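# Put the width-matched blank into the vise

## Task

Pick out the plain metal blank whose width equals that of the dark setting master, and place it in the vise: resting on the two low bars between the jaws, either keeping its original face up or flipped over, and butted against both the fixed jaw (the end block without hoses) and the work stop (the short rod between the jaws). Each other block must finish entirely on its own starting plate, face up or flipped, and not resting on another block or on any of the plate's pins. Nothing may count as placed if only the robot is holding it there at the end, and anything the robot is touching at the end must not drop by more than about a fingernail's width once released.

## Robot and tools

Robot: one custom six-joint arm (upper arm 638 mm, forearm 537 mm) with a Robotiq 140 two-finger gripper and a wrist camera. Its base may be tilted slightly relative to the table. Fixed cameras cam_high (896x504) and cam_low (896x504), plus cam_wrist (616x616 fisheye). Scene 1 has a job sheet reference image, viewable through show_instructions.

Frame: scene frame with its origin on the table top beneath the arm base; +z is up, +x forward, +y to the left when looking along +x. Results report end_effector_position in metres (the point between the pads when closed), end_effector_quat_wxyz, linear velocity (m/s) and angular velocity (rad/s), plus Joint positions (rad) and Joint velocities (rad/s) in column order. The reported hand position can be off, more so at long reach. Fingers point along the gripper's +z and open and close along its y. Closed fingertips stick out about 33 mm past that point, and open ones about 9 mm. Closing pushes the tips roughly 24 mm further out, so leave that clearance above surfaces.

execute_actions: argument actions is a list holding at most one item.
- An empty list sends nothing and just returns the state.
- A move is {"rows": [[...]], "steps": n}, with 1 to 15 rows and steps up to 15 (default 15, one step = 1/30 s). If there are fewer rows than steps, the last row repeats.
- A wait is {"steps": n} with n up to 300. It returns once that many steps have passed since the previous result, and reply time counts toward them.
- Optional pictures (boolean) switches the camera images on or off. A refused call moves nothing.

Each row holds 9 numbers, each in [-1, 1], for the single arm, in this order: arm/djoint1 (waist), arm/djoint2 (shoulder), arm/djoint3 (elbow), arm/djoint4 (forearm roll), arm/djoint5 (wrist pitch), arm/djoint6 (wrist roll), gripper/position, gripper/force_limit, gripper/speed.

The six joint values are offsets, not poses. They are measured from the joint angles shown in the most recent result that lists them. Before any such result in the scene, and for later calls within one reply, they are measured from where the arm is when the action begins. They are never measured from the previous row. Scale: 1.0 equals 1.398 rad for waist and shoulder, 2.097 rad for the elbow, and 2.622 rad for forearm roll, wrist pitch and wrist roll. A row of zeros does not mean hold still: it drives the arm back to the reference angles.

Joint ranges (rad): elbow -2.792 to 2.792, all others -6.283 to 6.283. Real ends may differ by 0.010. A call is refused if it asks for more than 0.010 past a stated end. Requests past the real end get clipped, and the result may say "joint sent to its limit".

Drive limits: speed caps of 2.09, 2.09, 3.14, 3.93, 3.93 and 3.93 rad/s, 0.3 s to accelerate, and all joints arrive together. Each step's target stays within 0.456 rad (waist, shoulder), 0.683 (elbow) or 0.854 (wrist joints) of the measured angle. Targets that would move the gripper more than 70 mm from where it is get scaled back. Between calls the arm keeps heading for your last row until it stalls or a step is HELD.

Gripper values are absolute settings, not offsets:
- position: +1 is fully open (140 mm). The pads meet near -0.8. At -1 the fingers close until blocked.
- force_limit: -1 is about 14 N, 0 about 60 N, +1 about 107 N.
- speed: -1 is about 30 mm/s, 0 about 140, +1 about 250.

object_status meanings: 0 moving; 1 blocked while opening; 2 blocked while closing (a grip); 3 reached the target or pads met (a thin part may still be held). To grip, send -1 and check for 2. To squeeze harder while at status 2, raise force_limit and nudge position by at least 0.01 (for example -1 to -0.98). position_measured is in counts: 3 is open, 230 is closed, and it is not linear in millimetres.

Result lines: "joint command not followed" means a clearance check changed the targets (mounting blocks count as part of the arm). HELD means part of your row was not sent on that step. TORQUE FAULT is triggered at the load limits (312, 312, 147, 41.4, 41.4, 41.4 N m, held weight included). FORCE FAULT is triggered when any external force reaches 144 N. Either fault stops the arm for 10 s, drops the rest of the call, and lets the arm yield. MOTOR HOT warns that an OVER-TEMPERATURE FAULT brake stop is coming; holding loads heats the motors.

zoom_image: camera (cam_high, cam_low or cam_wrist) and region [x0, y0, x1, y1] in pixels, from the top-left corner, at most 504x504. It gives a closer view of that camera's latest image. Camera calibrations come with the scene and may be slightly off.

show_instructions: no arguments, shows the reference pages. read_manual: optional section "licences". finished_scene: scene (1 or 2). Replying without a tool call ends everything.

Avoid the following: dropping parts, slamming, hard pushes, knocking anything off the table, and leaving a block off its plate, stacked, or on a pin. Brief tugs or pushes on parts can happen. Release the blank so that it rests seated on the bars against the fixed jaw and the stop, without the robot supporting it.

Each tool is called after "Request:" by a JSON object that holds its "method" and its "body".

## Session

Request:
{"method": "execute_actions", "body": {"actions": []}}

Scene clock: 0.00 s of 6600.00 s.
end_effector_position=(+0.8148, +0.3006, +0.1461) position_measured=3 object_status=3 end_effector_quat_wxyz=(-0.643, +0.758, -0.065, -0.086) end_effector_velocity=(-0.001, +0.000, -0.002) end_effector_angular_velocity=(+0.000, +0.003, +0.001)
Joint positions: [-0.068  0.92   1.579  1.378  1.515  0.858]
Joint velocities: [0.001 0.002 0.    0.    0.    0.001]
camera_calibration (this result's frames):
cam_wrist: T_world_to_cam=[[-0.0900695, -0.124267, -0.988152, 0.260548], [-0.926198, -0.354291, 0.128977, 0.863221], [-0.366121, 0.926842, -0.0831854, 0.200529], [0, 0, 0, 1]] pos_world=[0.896399, 0.15235, 0.162806]

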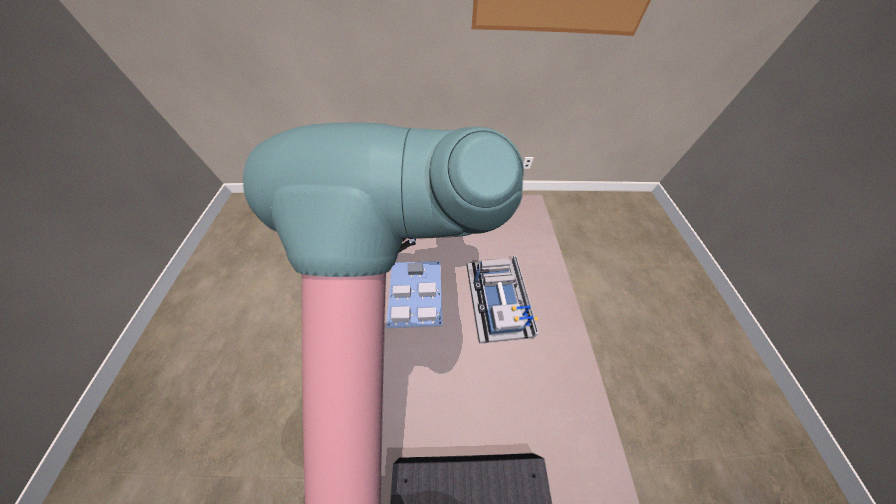

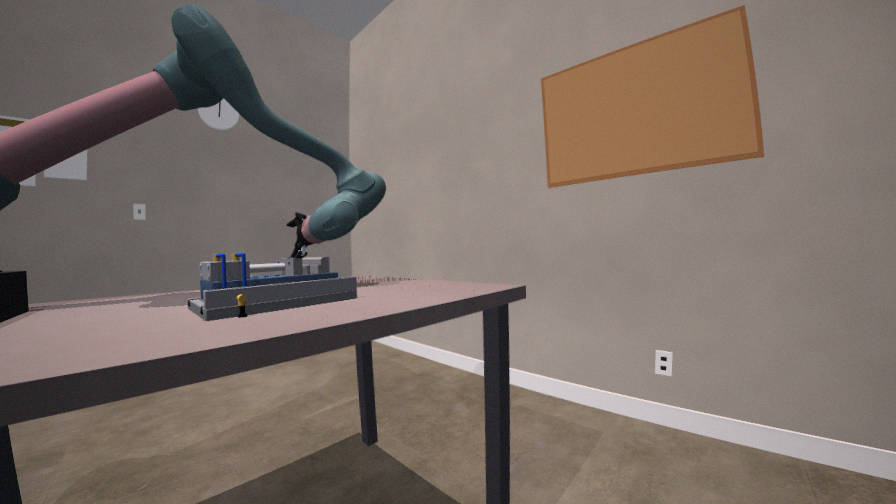

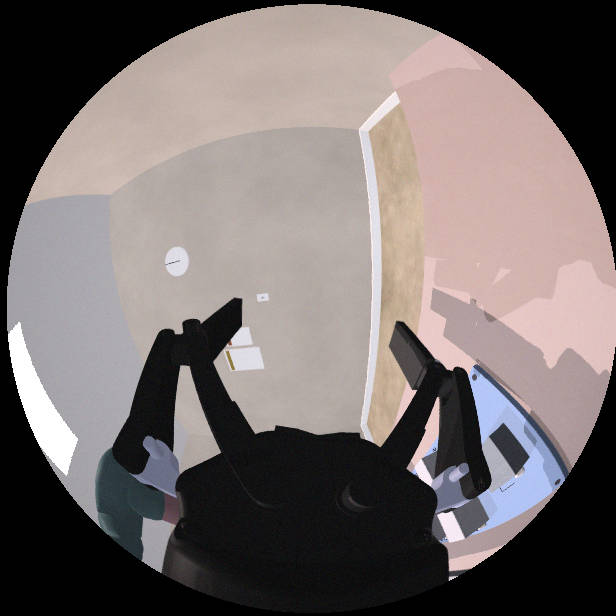

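Request:
{"method": "zoom_image", "body": {"camera": "cam_high", "region": [370, 240, 550, 350]}}

Request:
{"method": "zoom_image", "body": {"camera": "cam_high", "region": [380, 255, 450, 335]}}

Region (370, 240, 550, 350) of cam_high's 896x504 image, scaled by 2.800, with more detail than that image has.

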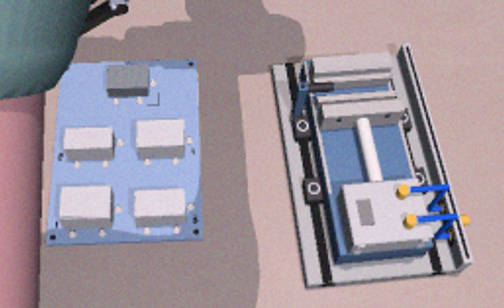

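Region (380, 255, 450, 335) of cam_high's 896x504 image, scaled by 6.300, with more detail than that image has; it fills the left 441 columns of this view, and the rest is white.

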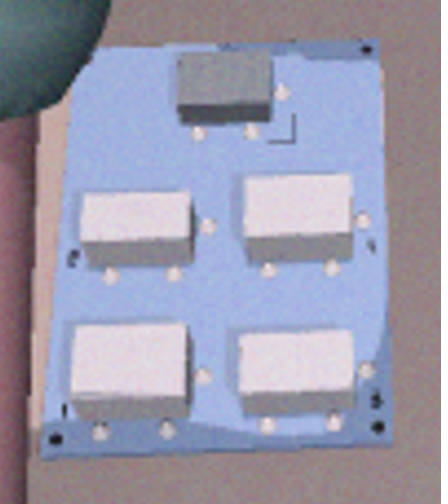

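Request:
{"method": "execute_actions", "body": {"actions": [{"rows": [[0.154,-0.29075,0.0389,-0.21,-0.0835,-0.115,-0.1,0.2,0.2],[0.154,-0.29075,0.0389,-0.21,-0.0835,-0.115,-0.1,0.2,0.2],[0.154,-0.29075,0.0389,-0.21,-0.0835,-0.115,-0.1,0.2,0.2],[0.154,-0.29075,0.0389,-0.21,-0.0835,-0.115,-0.1,0.2,0.2],[0.154,-0.29075,0.0389,-0.21,-0.0835,-0.115,-0.1,0.2,0.2],[0.154,-0.29075,0.0389,-0.21,-0.0835,-0.115,-0.1,0.2,0.2],[0.154,-0.29075,0.0389,-0.21,-0.0835,-0.115,-0.1,0.2,0.2],[0.154,-0.29075,0.0389,-0.21,-0.0835,-0.115,-0.1,0.2,0.2],[0.154,-0.29075,0.0389,-0.21,-0.0835,-0.115,-0.1,0.2,0.2],[0.154,-0.29075,0.0389,-0.21,-0.0835,-0.115,-0.1,0.2,0.2],[0.154,-0.29075,0.0389,-0.21,-0.0835,-0.115,-0.1,0.2,0.2],[0.154,-0.29075,0.0389,-0.21,-0.0835,-0.115,-0.1,0.2,0.2],[0.154,-0.29075,0.0389,-0.21,-0.0835,-0.115,-0.1,0.2,0.2],[0.154,-0.29075,0.0389,-0.21,-0.0835,-0.115,-0.1,0.2,0.2],[0.15401,-0.29075,0.0389,-0.52555,-0.20882,-0.28745,-0.1,0.2,0.2]], "steps": 15}], "pictures": false}}

Request:
{"method": "execute_actions", "body": {"actions": [{"steps": 40}]}}

Scene clock: 98.37 s of 6600.00 s.
end_effector_position=(+0.6779, +0.3660, +0.2500) position_measured=120 object_status=0 end_effector_quat_wxyz=(-0.429, +0.852, +0.300, +0.003) end_effector_velocity=(-0.245, +0.020, +0.218) end_effector_angular_velocity=(-0.804, -1.443, +1.158)
Joint positions: [0.121 0.563 1.65  0.895 1.323 0.593]
Joint velocities: [ 0.408 -0.776  0.149 -1.076 -0.427 -0.59 ]
Steps of this call (steps 1 to 90: nothing new was sent; then 94.87 s passed at rest; steps 91 to 105: all 15 steps of this action). Readings (joint positions | what the end effector reports):
91: [-0.068 0.920 1.579 1.378 1.515 0.858] | position_measured=3 object_status=0
92: [-0.066 0.916 1.579 1.374 1.513 0.855] | position_measured=6 object_status=0
94: [-0.051 0.887 1.585 1.333 1.497 0.833] | position_measured=24 object_status=0
98: [0.009 0.774 1.608 1.182 1.437 0.750] | position_measured=59 object_status=0
105: the state above

Scene clock: 99.70 s of 6600.00 s.
end_effector_position=(+0.7437, +0.1405, +0.1610) position_measured=141 object_status=3 end_effector_quat_wxyz=(-0.000, +0.694, +0.720, +0.001) end_effector_velocity=(-0.000, +0.001, +0.001) end_effector_angular_velocity=(+0.000, -0.002, +0.001)
Joint positions: [0.147 0.513 1.66  0.001 0.967 0.104]
Joint velocities: [ 0.002 -0.001 -0.    -0.    -0.     0.001]
Steps of this call (steps 1 to 40: the robot went on to your last target). Readings (joint positions | what the end effector reports):
1: [0.132 0.540 1.653 0.855 1.307 0.571] | position_measured=129 object_status=0
2: [0.136 0.525 1.654 0.804 1.285 0.541] | position_measured=137 object_status=0
4: [0.135 0.518 1.654 0.700 1.243 0.484] | position_measured=141 object_status=0
8: [0.138 0.520 1.656 0.503 1.166 0.377] | position_measured=141 object_status=3
40: the state above
camera_calibration (this result's frames):
cam_wrist: T_world_to_cam=[[0.986655, 0.158361, -0.0378711, -0.744465], [0.161994, -0.931194, 0.326551, -0.0213149], [0.0164478, -0.328328, -0.944421, 0.354652], [0, 0, 0, 1]] pos_world=[0.732149, 0.214488, 0.313707]

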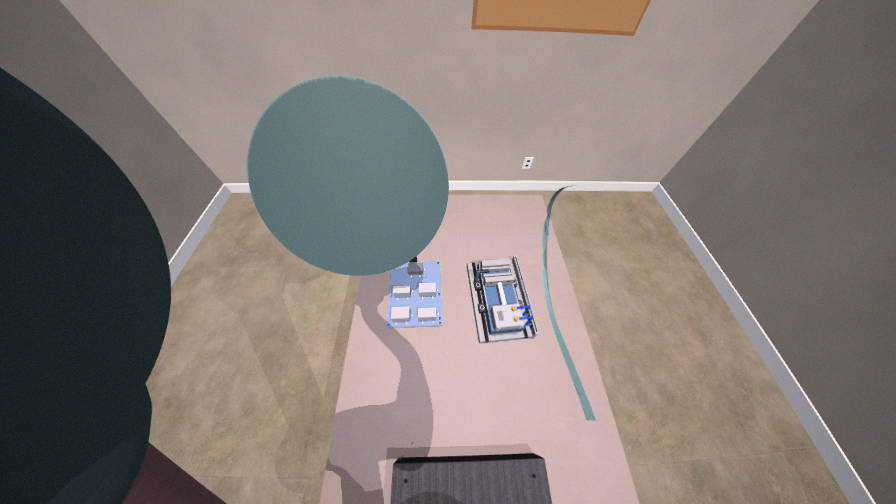

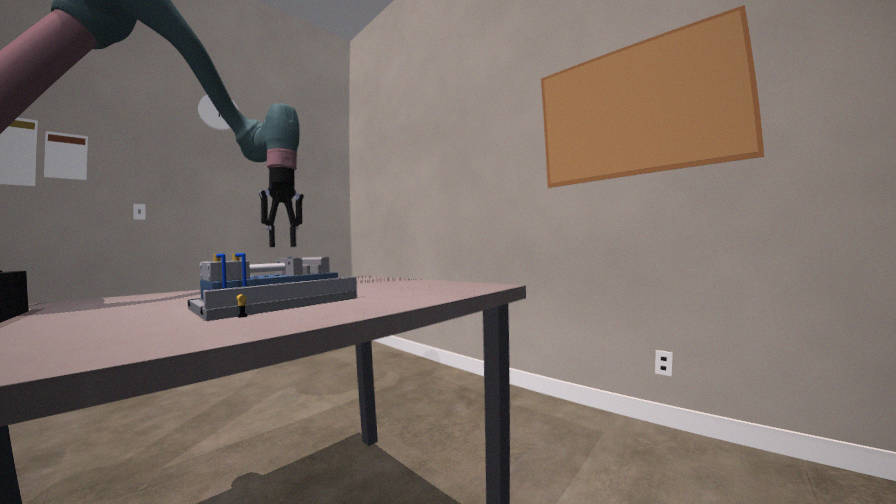

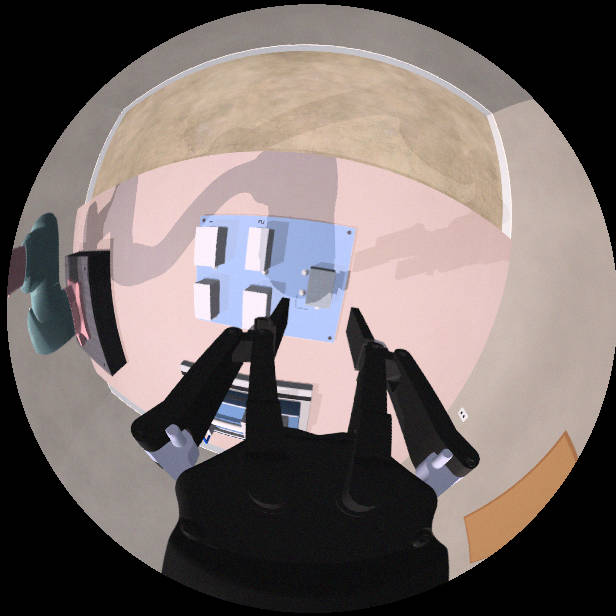

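Request:
{"method": "execute_actions", "body": {"actions": []}}

Scene clock: 135.93 s of 6600.00 s.
end_effector_position=(+0.7437, +0.1405, +0.1610) position_measured=141 object_status=3 end_effector_quat_wxyz=(-0.000, +0.694, +0.720, +0.001) end_effector_velocity=(-0.000, +0.000, +0.001) end_effector_angular_velocity=(+0.000, -0.001, +0.000)
Joint positions: [0.147 0.513 1.66  0.001 0.967 0.104]
Joint velocities: [ 0.    -0.001  0.     0.    -0.    -0.   ]
Steps of this call (steps 1 to 15: the robot went on to your last target; steps 16 to 90: nothing new was sent; then 33.23 s passed at rest). Readings (joint positions | what the end effector reports):
1: [0.147 0.513 1.660 0.001 0.967 0.104] | position_measured=141 object_status=3
2: [0.147 0.513 1.660 0.001 0.967 0.104] | position_measured=141 object_status=3
4: [0.147 0.513 1.660 0.001 0.967 0.104] | position_measured=141 object_status=3
8: [0.147 0.513 1.660 0.001 0.967 0.104] | position_measured=141 object_status=3
90: the state above
The arm was judged still, so your last target was given up. Only a new action makes it travel on or press farther. Fingers that are still opening or closing keep moving.
camera_calibration (this result's frames):
cam_wrist: T_world_to_cam=[[0.986655, 0.158362, -0.0378711, -0.744465], [0.161994, -0.931194, 0.326551, -0.0213151], [0.0164479, -0.328328, -0.944421, 0.354652], [0, 0, 0, 1]] pos_world=[0.732149, 0.214488, 0.313707]

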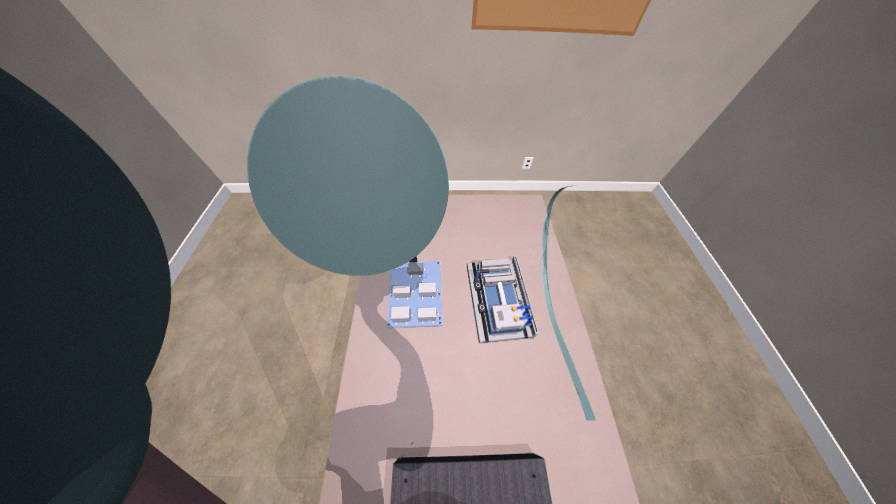

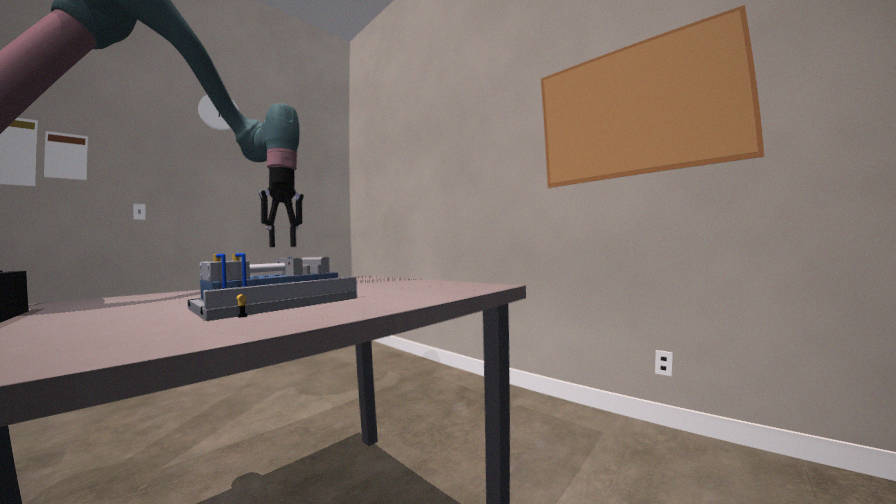

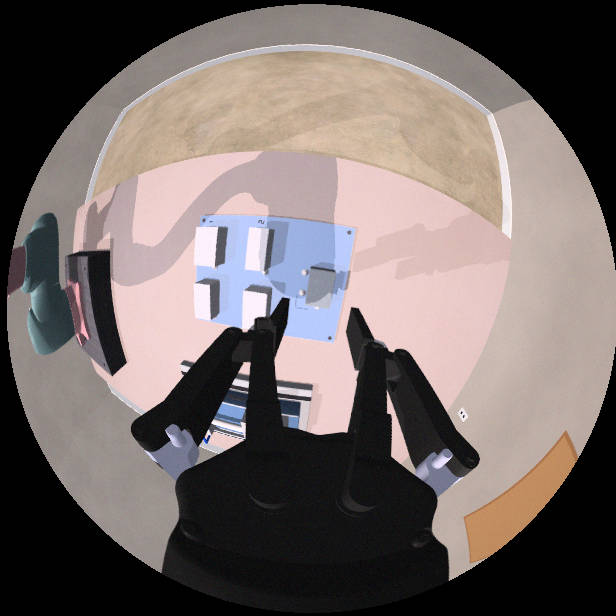

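Request:
{"method": "zoom_image", "body": {"camera": "cam_wrist", "region": [270, 250, 370, 350]}}

Region (270, 250, 370, 350) of cam_wrist's 616x616 image, scaled by 5.040, with more detail than that image has.

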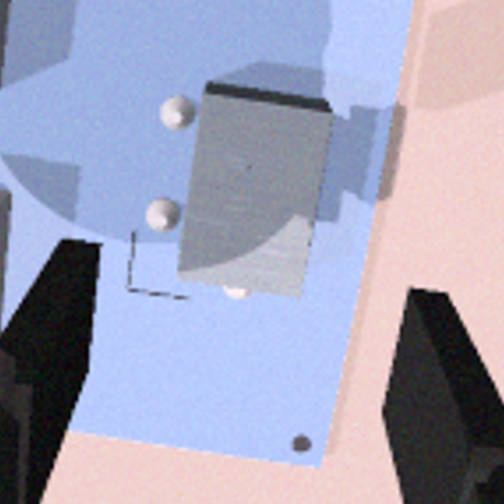

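Request:
{"method": "execute_actions", "body": {"actions": [{"rows": [[0,0.00354,0.00192,0,-0.00342,0,-0.1,0.2,-0.6],[0,0.00857,0.00453,0,-0.0082,0,-0.1,0.2,-0.6],[0,0.01441,0.00742,0,-0.01363,0,-0.1,0.2,-0.6],[0,0.02188,0.01088,0,-0.02037,0,-0.1,0.2,-0.6],[0,0.02951,0.01417,0,-0.02708,0,-0.1,0.2,-0.6],[0,0.03732,0.0173,0,-0.03374,0,-0.1,0.2,-0.6],[0,0.0453,0.02025,0,-0.04036,0,-0.1,0.2,-0.6],[0,0.05345,0.02305,0,-0.04694,0,-0.1,0.2,-0.6],[0,0.06009,0.02516,0,-0.05217,0,-0.1,0.2,-0.6],[0,0.066,0.02692,0,-0.05672,0,-0.1,0.2,-0.6],[0,0.07112,0.02837,0,-0.06061,0,-0.1,0.2,-0.6],[0,0.07458,0.0293,0,-0.06319,0,-0.1,0.2,-0.6],[0,0.07718,0.02998,0,-0.06512,0,-0.1,0.2,-0.6],[0,0.07893,0.03042,0,-0.06641,0,-0.1,0.2,-0.6]], "steps": 15}], "pictures": false}}

Request:
{"method": "execute_actions", "body": {"actions": [{"steps": 12}]}}

Scene clock: 199.57 s of 6600.00 s.
end_effector_position=(+0.7435, +0.1405, +0.0538) position_measured=141 object_status=3 end_effector_quat_wxyz=(-0.000, +0.694, +0.720, +0.000) end_effector_velocity=(+0.001, -0.001, -0.090) end_effector_angular_velocity=(+0.000, -0.003, -0.001)
Joint positions: [0.147 0.62  1.723 0.001 0.798 0.104]
Joint velocities: [-0.001  0.099  0.038  0.    -0.14   0.   ]
Steps of this call (steps 1 to 90: nothing new was sent; then 60.13 s passed at rest; steps 91 to 105: all 15 steps of this action). Readings (joint positions | what the end effector reports):
91: [0.147 0.513 1.660 0.001 0.967 0.104] | position_measured=141 object_status=3
92: [0.147 0.515 1.661 0.001 0.964 0.104] | position_measured=141 object_status=3
94: [0.147 0.525 1.670 0.001 0.946 0.104] | position_measured=141 object_status=3
98: [0.147 0.562 1.694 0.001 0.885 0.104] | position_measured=141 object_status=3
105: the state above

Scene clock: 199.97 s of 6600.00 s.
end_effector_position=(+0.7436, +0.1405, +0.0511) position_measured=141 object_status=3 end_effector_quat_wxyz=(-0.000, +0.694, +0.720, +0.001) end_effector_velocity=(-0.000, -0.000, -0.001) end_effector_angular_velocity=(-0.000, +0.001, +0.001)
Joint positions: [0.147 0.624 1.724 0.001 0.793 0.104]
Joint velocities: [-0.     0.001  0.     0.     0.    -0.001]
Steps of this call (steps 1 to 12: the robot went on to your last target). Readings (joint positions | what the end effector reports):
1: [0.147 0.623 1.724 0.001 0.795 0.104] | position_measured=141 object_status=3
2: [0.147 0.623 1.724 0.001 0.794 0.104] | position_measured=141 object_status=3
4: [0.147 0.623 1.724 0.001 0.793 0.104] | position_measured=141 object_status=3
8: [0.147 0.623 1.724 0.001 0.793 0.104] | position_measured=141 object_status=3
12: the state above
camera_calibration (this result's frames):
cam_wrist: T_world_to_cam=[[0.986663, 0.158299, -0.0379115, -0.748521], [0.161947, -0.93117, 0.326643, 0.0146238], [0.0164054, -0.328426, -0.944387, 0.250865], [0, 0, 0, 1]] pos_world=[0.732054, 0.214498, 0.203759]

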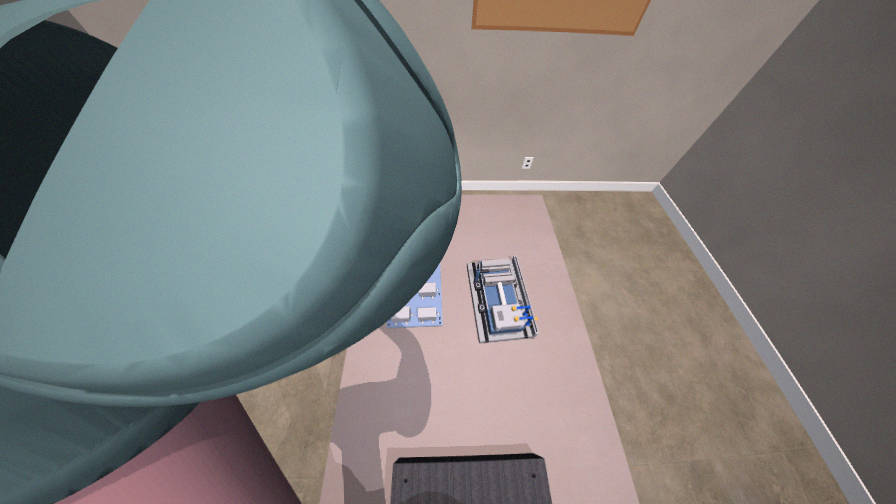

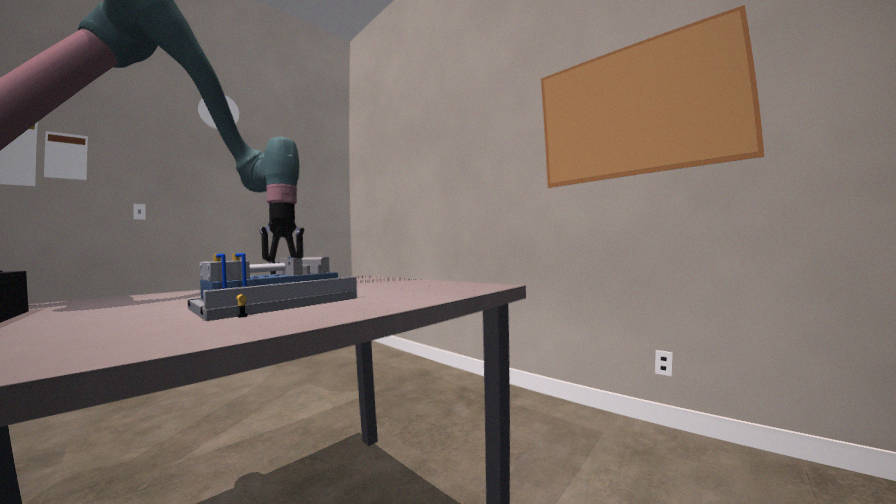

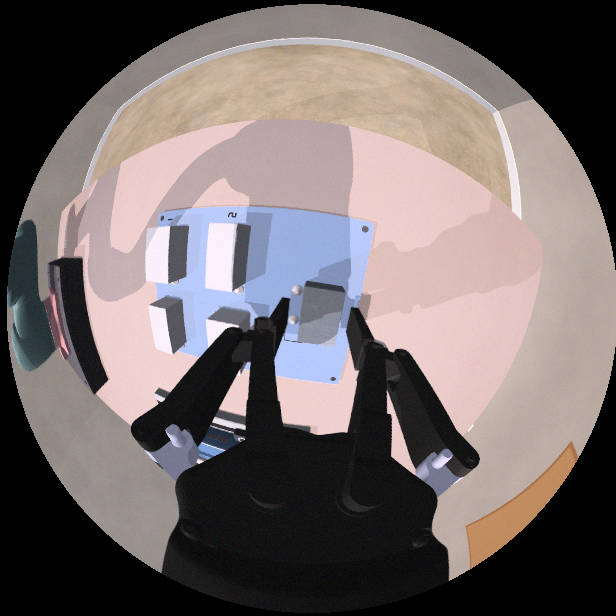

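Request:
{"method": "zoom_image", "body": {"camera": "cam_wrist", "region": [270, 265, 370, 365]}}

Region (270, 265, 370, 365) of cam_wrist's 616x616 image, scaled by 5.040, with more detail than that image has.

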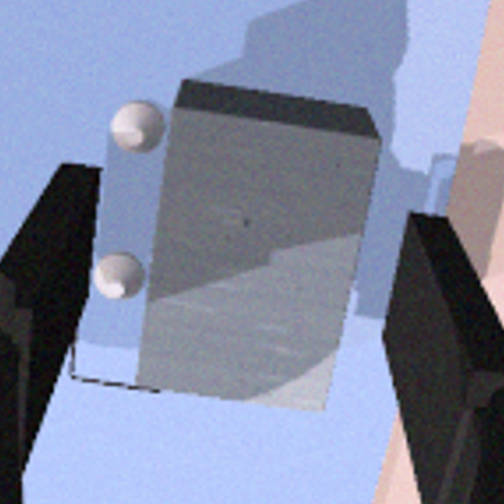

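Request:
{"method": "execute_actions", "body": {"actions": [{"rows": [[0,0.00064,-0.00085,0,0.00034,0,-1,0.2,-0.6]], "steps": 15}], "pictures": false}}

Request:
{"method": "execute_actions", "body": {"actions": [{"steps": 10}]}}

Scene clock: 216.57 s of 6600.00 s.
end_effector_position=(+0.7444, +0.1406, +0.0511) position_measured=180 object_status=0 end_effector_quat_wxyz=(-0.000, +0.694, +0.720, +0.000) end_effector_velocity=(-0.002, -0.000, -0.002) end_effector_angular_velocity=(-0.001, +0.004, +0.001)
Joint positions: [0.147 0.624 1.722 0.001 0.794 0.104]
Joint velocities: [ 0.     0.001  0.002  0.     0.    -0.   ]
Steps of this call (steps 1 to 15: the robot went on to your last target; steps 16 to 90: nothing new was sent; then 13.10 s passed at rest; steps 91 to 105: all 15 steps of this action). Readings (joint positions | what the end effector reports):
91: [0.147 0.624 1.724 0.001 0.793 0.104] | position_measured=141 object_status=0
92: [0.147 0.624 1.724 0.001 0.793 0.104] | position_measured=143 object_status=0
94: [0.147 0.624 1.723 0.001 0.794 0.104] | position_measured=151 object_status=0
98: [0.147 0.624 1.722 0.001 0.794 0.104] | position_measured=167 object_status=0
105: the state above

Scene clock: 216.90 s of 6600.00 s.
end_effector_position=(+0.7444, +0.1406, +0.0511) position_measured=180 object_status=2 end_effector_quat_wxyz=(-0.000, +0.694, +0.720, +0.001) end_effector_velocity=(-0.001, +0.000, +0.000) end_effector_angular_velocity=(-0.000, +0.000, +0.000)
Joint positions: [0.147 0.624 1.722 0.001 0.794 0.104]
Joint velocities: [ 0.001 -0.001  0.001  0.     0.     0.   ]
Steps of this call (steps 1 to 10: the robot went on to your last target). Readings (joint positions | what the end effector reports):
1: [0.147 0.624 1.722 0.001 0.794 0.104] | position_measured=180 object_status=0
2: [0.147 0.624 1.722 0.001 0.794 0.104] | position_measured=180 object_status=2
4: [0.147 0.624 1.722 0.001 0.794 0.104] | position_measured=180 object_status=2
8: [0.147 0.624 1.722 0.001 0.794 0.104] | position_measured=180 object_status=2
10: the state above
camera_calibration (this result's frames):
cam_wrist: T_world_to_cam=[[0.986671, 0.158261, -0.0378597, -0.749362], [0.161894, -0.931186, 0.326624, 0.0146228], [0.0164374, -0.3284, -0.944396, 0.250893], [0, 0, 0, 1]] pos_world=[0.732883, 0.214604, 0.203796]

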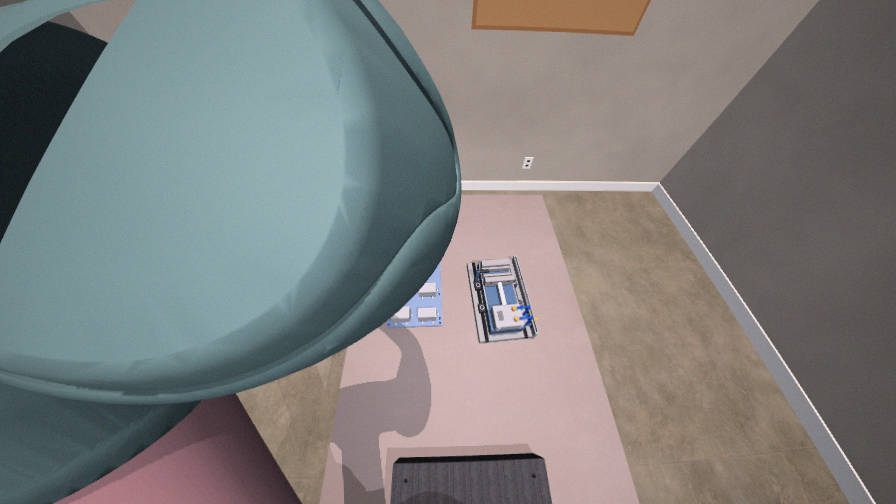

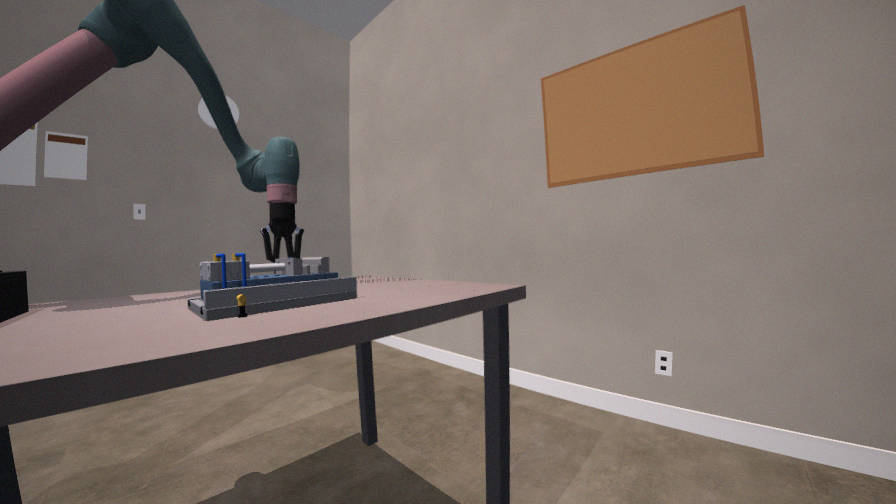

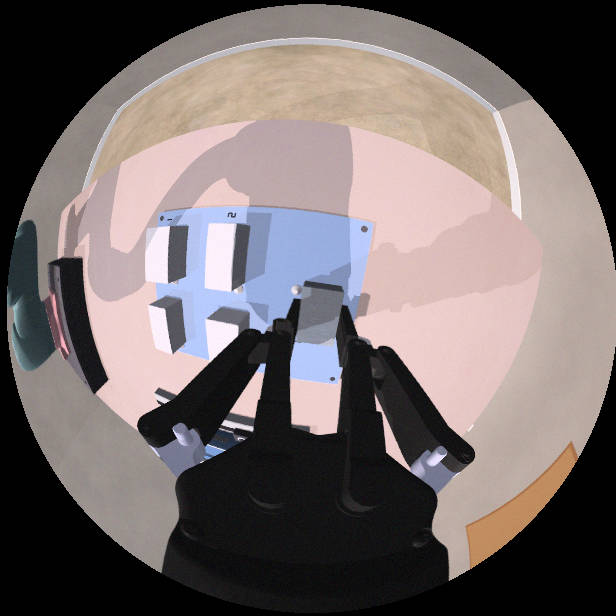

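Request:
{"method": "execute_actions", "body": {"actions": [{"rows": [[0,0,0,0,0,0,-0.1,0.2,0],[0,0,0,0,0,0,-0.1,0.2,0],[0,0,0,0,0,0,-0.1,0.2,0],[0,-0.00373,-0.00115,0,0.00291,0,-0.1,0.2,0],[0,-0.00932,-0.00287,0,0.00727,0,-0.1,0.2,0],[0,-0.01678,-0.00517,0,0.01308,0,-0.1,0.2,0],[0,-0.02424,-0.00746,0,0.0189,0,-0.1,0.2,0],[0,-0.03058,-0.00941,0,0.02384,0,-0.1,0.2,0],[0,-0.03468,-0.01068,0,0.02704,0,-0.1,0.2,0],[-0.00187,-0.04198,-0.00683,0,0.02785,-0.001,-0.1,0.2,0],[-0.00561,-0.05135,0.00249,0,0.0254,-0.00299,-0.1,0.2,0],[-0.01121,-0.0654,0.01645,0,0.02172,-0.00598,-0.1,0.2,0],[-0.01869,-0.08415,0.03507,0,0.01682,-0.00997,-0.1,0.2,0],[-0.02803,-0.10757,0.05835,0,0.0107,-0.01495,-0.1,0.2,0],[-0.03737,-0.131,0.08162,0,0.00457,-0.01993,-0.1,0.2,0]], "steps": 15}], "pictures": false}}

Request:
{"method": "execute_actions", "body": {"actions": [{"steps": 18}]}}

Scene clock: 257.00 s of 6600.00 s.
end_effector_position=(+0.7112, +0.1213, +0.1066) position_measured=141 object_status=3 end_effector_quat_wxyz=(-0.000, +0.694, +0.720, +0.000) end_effector_velocity=(-0.401, -0.224, +0.076) end_effector_angular_velocity=(+0.002, -0.019, -0.004)
Joint positions: [0.127 0.523 1.773 0.001 0.847 0.084]
Joint velocities: [-0.242 -0.606  0.899  0.    -0.311 -0.238]
Steps of this call (steps 1 to 15: the robot went on to your last target; steps 16 to 90: nothing new was sent; then 36.60 s passed at rest; steps 91 to 105: all 15 steps of this action). Readings (joint positions | what the end effector reports):
91: [0.147 0.624 1.722 0.001 0.794 0.104] | position_measured=180 object_status=0
92: [0.147 0.624 1.722 0.001 0.794 0.104] | position_measured=180 object_status=0
94: [0.147 0.625 1.722 0.001 0.794 0.104] | position_measured=162 object_status=0
98: [0.147 0.603 1.713 0.001 0.826 0.104] | position_measured=141 object_status=0
105: the state above

Scene clock: 257.60 s of 6600.00 s.
end_effector_position=(+0.6550, +0.0930, +0.1150) position_measured=141 object_status=3 end_effector_quat_wxyz=(-0.000, +0.694, +0.720, +0.001) end_effector_velocity=(+0.001, -0.001, +0.001) end_effector_angular_velocity=(+0.000, -0.002, -0.002)
Joint positions: [0.095 0.441 1.893 0.001 0.806 0.052]
Joint velocities: [-0.001 -0.001 -0.001 -0.     0.     0.001]
Steps of this call (steps 1 to 18: the robot went on to your last target). Readings (joint positions | what the end effector reports):
1: [0.119 0.501 1.805 0.001 0.836 0.076] | position_measured=141 object_status=3
2: [0.110 0.479 1.836 0.001 0.825 0.067] | position_measured=141 object_status=3
4: [0.098 0.448 1.882 0.001 0.810 0.055] | position_measured=141 object_status=3
8: [0.095 0.442 1.893 0.001 0.806 0.052] | position_measured=141 object_status=3
18: the state above
camera_calibration (this result's frames):
cam_wrist: T_world_to_cam=[[0.986671, 0.158266, -0.0378367, -0.651228], [0.161891, -0.931174, 0.326658, -0.0360998], [0.0164663, -0.32843, -0.944385, 0.297072], [0, 0, 0, 1]] pos_world=[0.6435, 0.167019, 0.267702]

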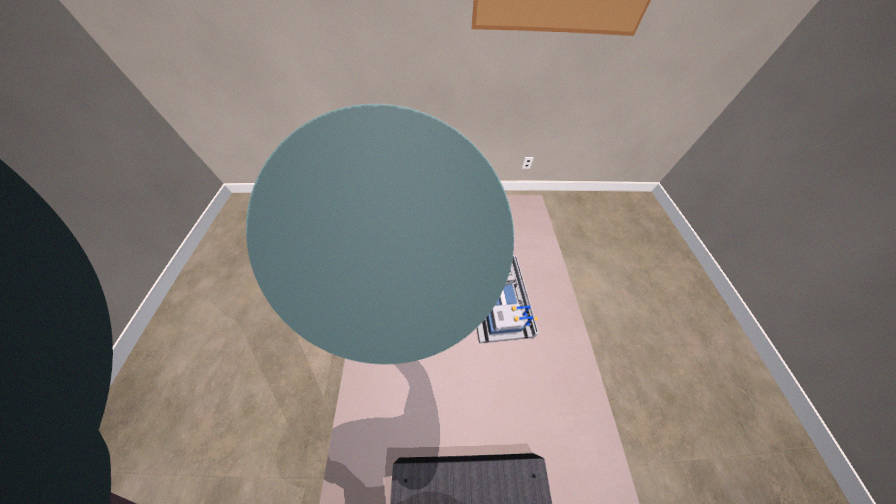

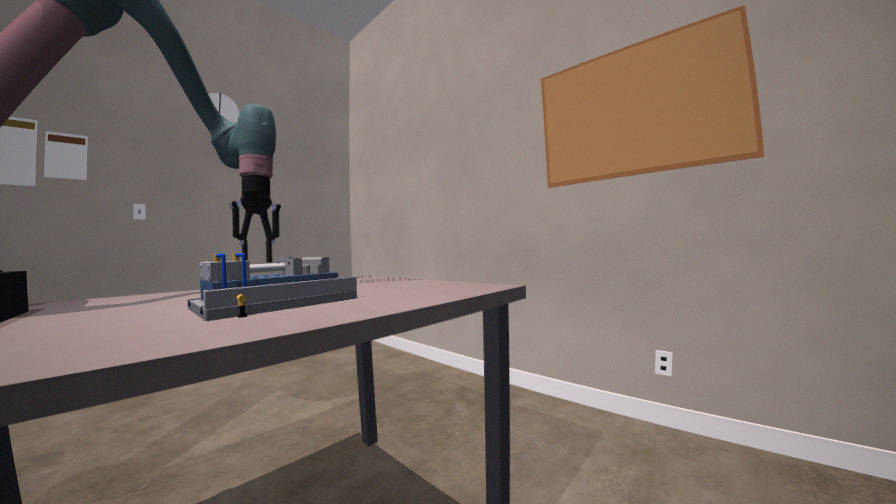

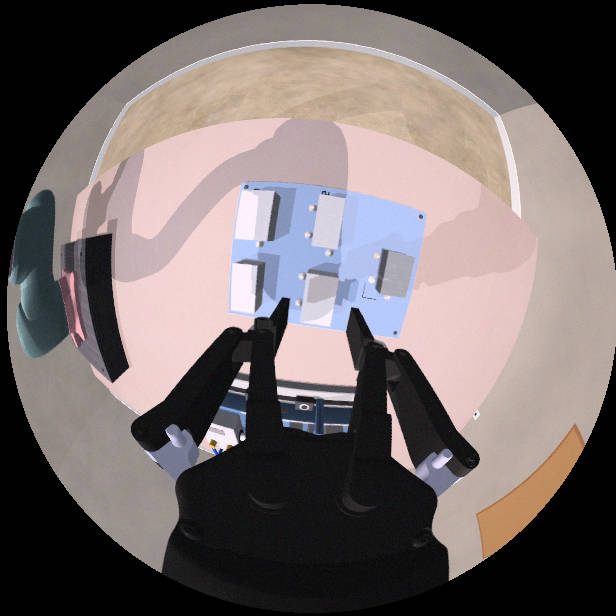

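Request:
{"method": "zoom_image", "body": {"camera": "cam_wrist", "region": [270, 250, 370, 350]}}

Region (270, 250, 370, 350) of cam_wrist's 616x616 image, scaled by 5.040, with more detail than that image has.

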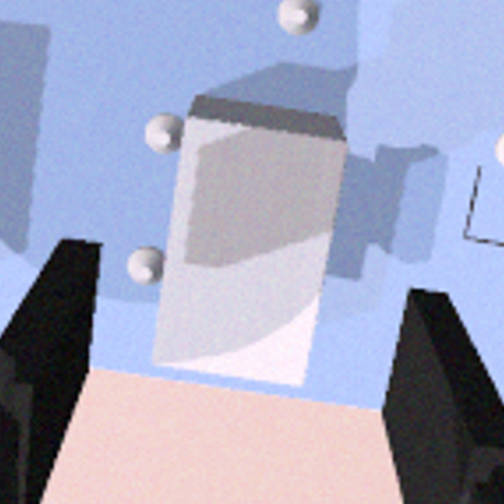

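Request:
{"method": "execute_actions", "body": {"actions": [{"rows": [[0.0008,0.00285,0.00095,0,-0.00228,0.0004,-0.1,0.2,-0.6],[0.0016,0.0076,0.0025,0,-0.00605,0.00085,-0.1,0.2,-0.6],[0.0024,0.01425,0.00465,0,-0.0113,0.0013,-0.1,0.2,-0.6],[0.00315,0.02138,0.0069,0,-0.0169,0.00168,-0.1,0.2,-0.6],[0.00315,0.02851,0.009,0,-0.0224,0.00168,-0.1,0.2,-0.6],[0.00315,0.03516,0.0109,0,-0.02746,0.00168,-0.1,0.2,-0.6],[0.00315,0.04086,0.0125,0,-0.03178,0.00168,-0.1,0.2,-0.6],[0.00315,0.04466,0.0135,0,-0.0346,0.00168,-0.1,0.2,-0.6],[0.00315,0.04656,0.01403,0,-0.03605,0.00168,-0.1,0.2,-0.6],[0.00315,0.04751,0.01428,0,-0.03675,0.00168,-0.1,0.2,-0.6],[0.00315,0.04751,0.01428,0,-0.03675,0.00168,-0.1,0.2,-0.6],[0.00315,0.04751,0.01428,0,-0.03675,0.00168,-1,0.2,-0.6]], "steps": 15}], "pictures": false}}

Request:
{"method": "execute_actions", "body": {"actions": [{"steps": 18}]}}

Scene clock: 313.00 s of 6600.00 s.
end_effector_position=(+0.6549, +0.0960, +0.0602) position_measured=151 object_status=0 end_effector_quat_wxyz=(+0.000, +0.694, +0.720, +0.001) end_effector_velocity=(+0.000, -0.001, -0.001) end_effector_angular_velocity=(-0.000, +0.001, -0.002)
Joint positions: [0.1   0.508 1.923 0.001 0.71  0.056]
Joint velocities: [-0.002  0.002  0.     0.    -0.001  0.   ]
Steps of this call (steps 1 to 15: the robot went on to your last target; steps 16 to 90: nothing new was sent; then 51.90 s passed at rest; steps 91 to 105: all 15 steps of this action). Readings (joint positions | what the end effector reports):
91: [0.095 0.441 1.893 0.001 0.806 0.052] | position_measured=141 object_status=3
92: [0.095 0.443 1.894 0.001 0.804 0.052] | position_measured=141 object_status=3
94: [0.097 0.452 1.899 0.001 0.789 0.054] | position_measured=141 object_status=3
98: [0.099 0.487 1.915 0.001 0.739 0.056] | position_measured=141 object_status=3
105: the state above

Scene clock: 313.60 s of 6600.00 s.
end_effector_position=(+0.6548, +0.0959, +0.0601) position_measured=180 object_status=2 end_effector_quat_wxyz=(-0.000, +0.694, +0.720, +0.001) end_effector_velocity=(-0.000, +0.001, +0.001) end_effector_angular_velocity=(-0.000, -0.001, +0.002)
Joint positions: [0.1   0.508 1.923 0.001 0.71  0.056]
Joint velocities: [ 0.001 -0.002  0.001 -0.    -0.    -0.001]
Steps of this call (steps 1 to 15: the robot went on to your last target; steps 16 to 18: nothing new was sent). Readings (joint positions | what the end effector reports):
1: [0.100 0.508 1.923 0.001 0.710 0.056] | position_measured=155 object_status=0
2: [0.100 0.508 1.923 0.001 0.710 0.056] | position_measured=159 object_status=0
4: [0.100 0.508 1.923 0.001 0.710 0.056] | position_measured=167 object_status=0
8: [0.100 0.508 1.923 0.001 0.710 0.056] | position_measured=180 object_status=0
18: the state above
The arm was judged still, so your last target was given up. Only a new action makes it travel on or press farther. Fingers that are still opening or closing keep moving.
camera_calibration (this result's frames):
cam_wrist: T_world_to_cam=[[0.986682, 0.1582, -0.0378325, -0.653521], [0.161826, -0.931174, 0.326691, -0.0153687], [0.0164539, -0.328462, -0.944374, 0.246154], [0, 0, 0, 1]] pos_world=[0.643254, 0.169928, 0.212758]

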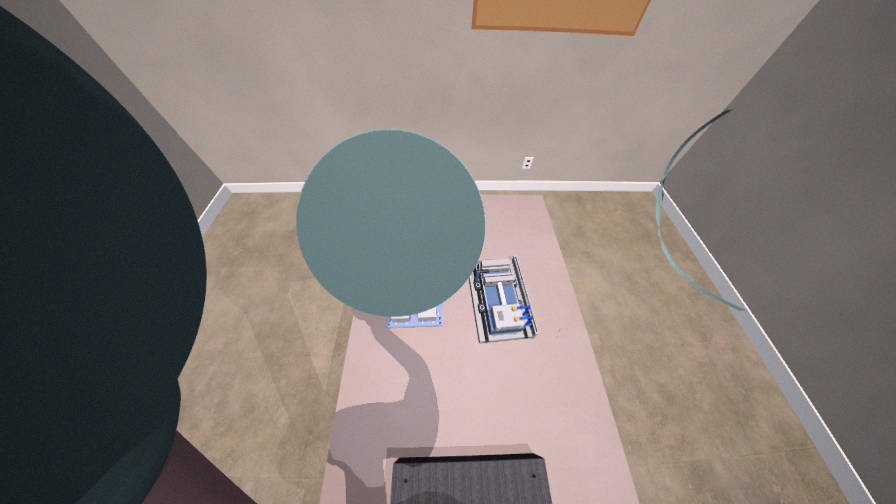

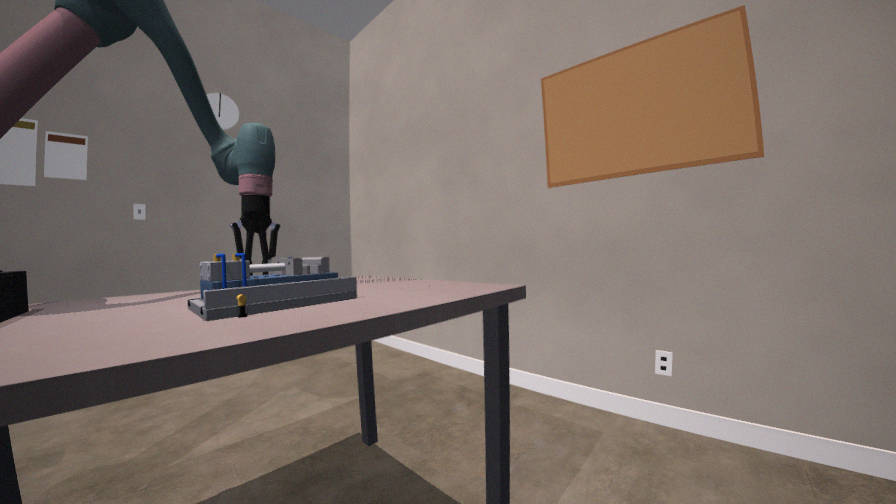

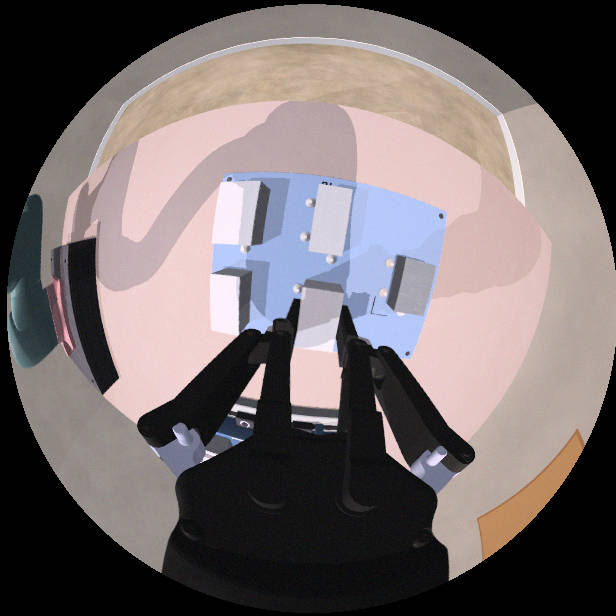

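Request:
{"method": "zoom_image", "body": {"camera": "cam_high", "region": [455, 248, 555, 348]}}

Region (455, 248, 555, 348) of cam_high's 896x504 image, scaled by 5.040, with more detail than that image has.

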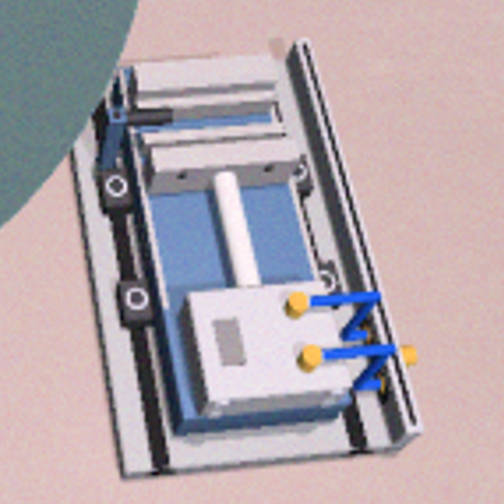

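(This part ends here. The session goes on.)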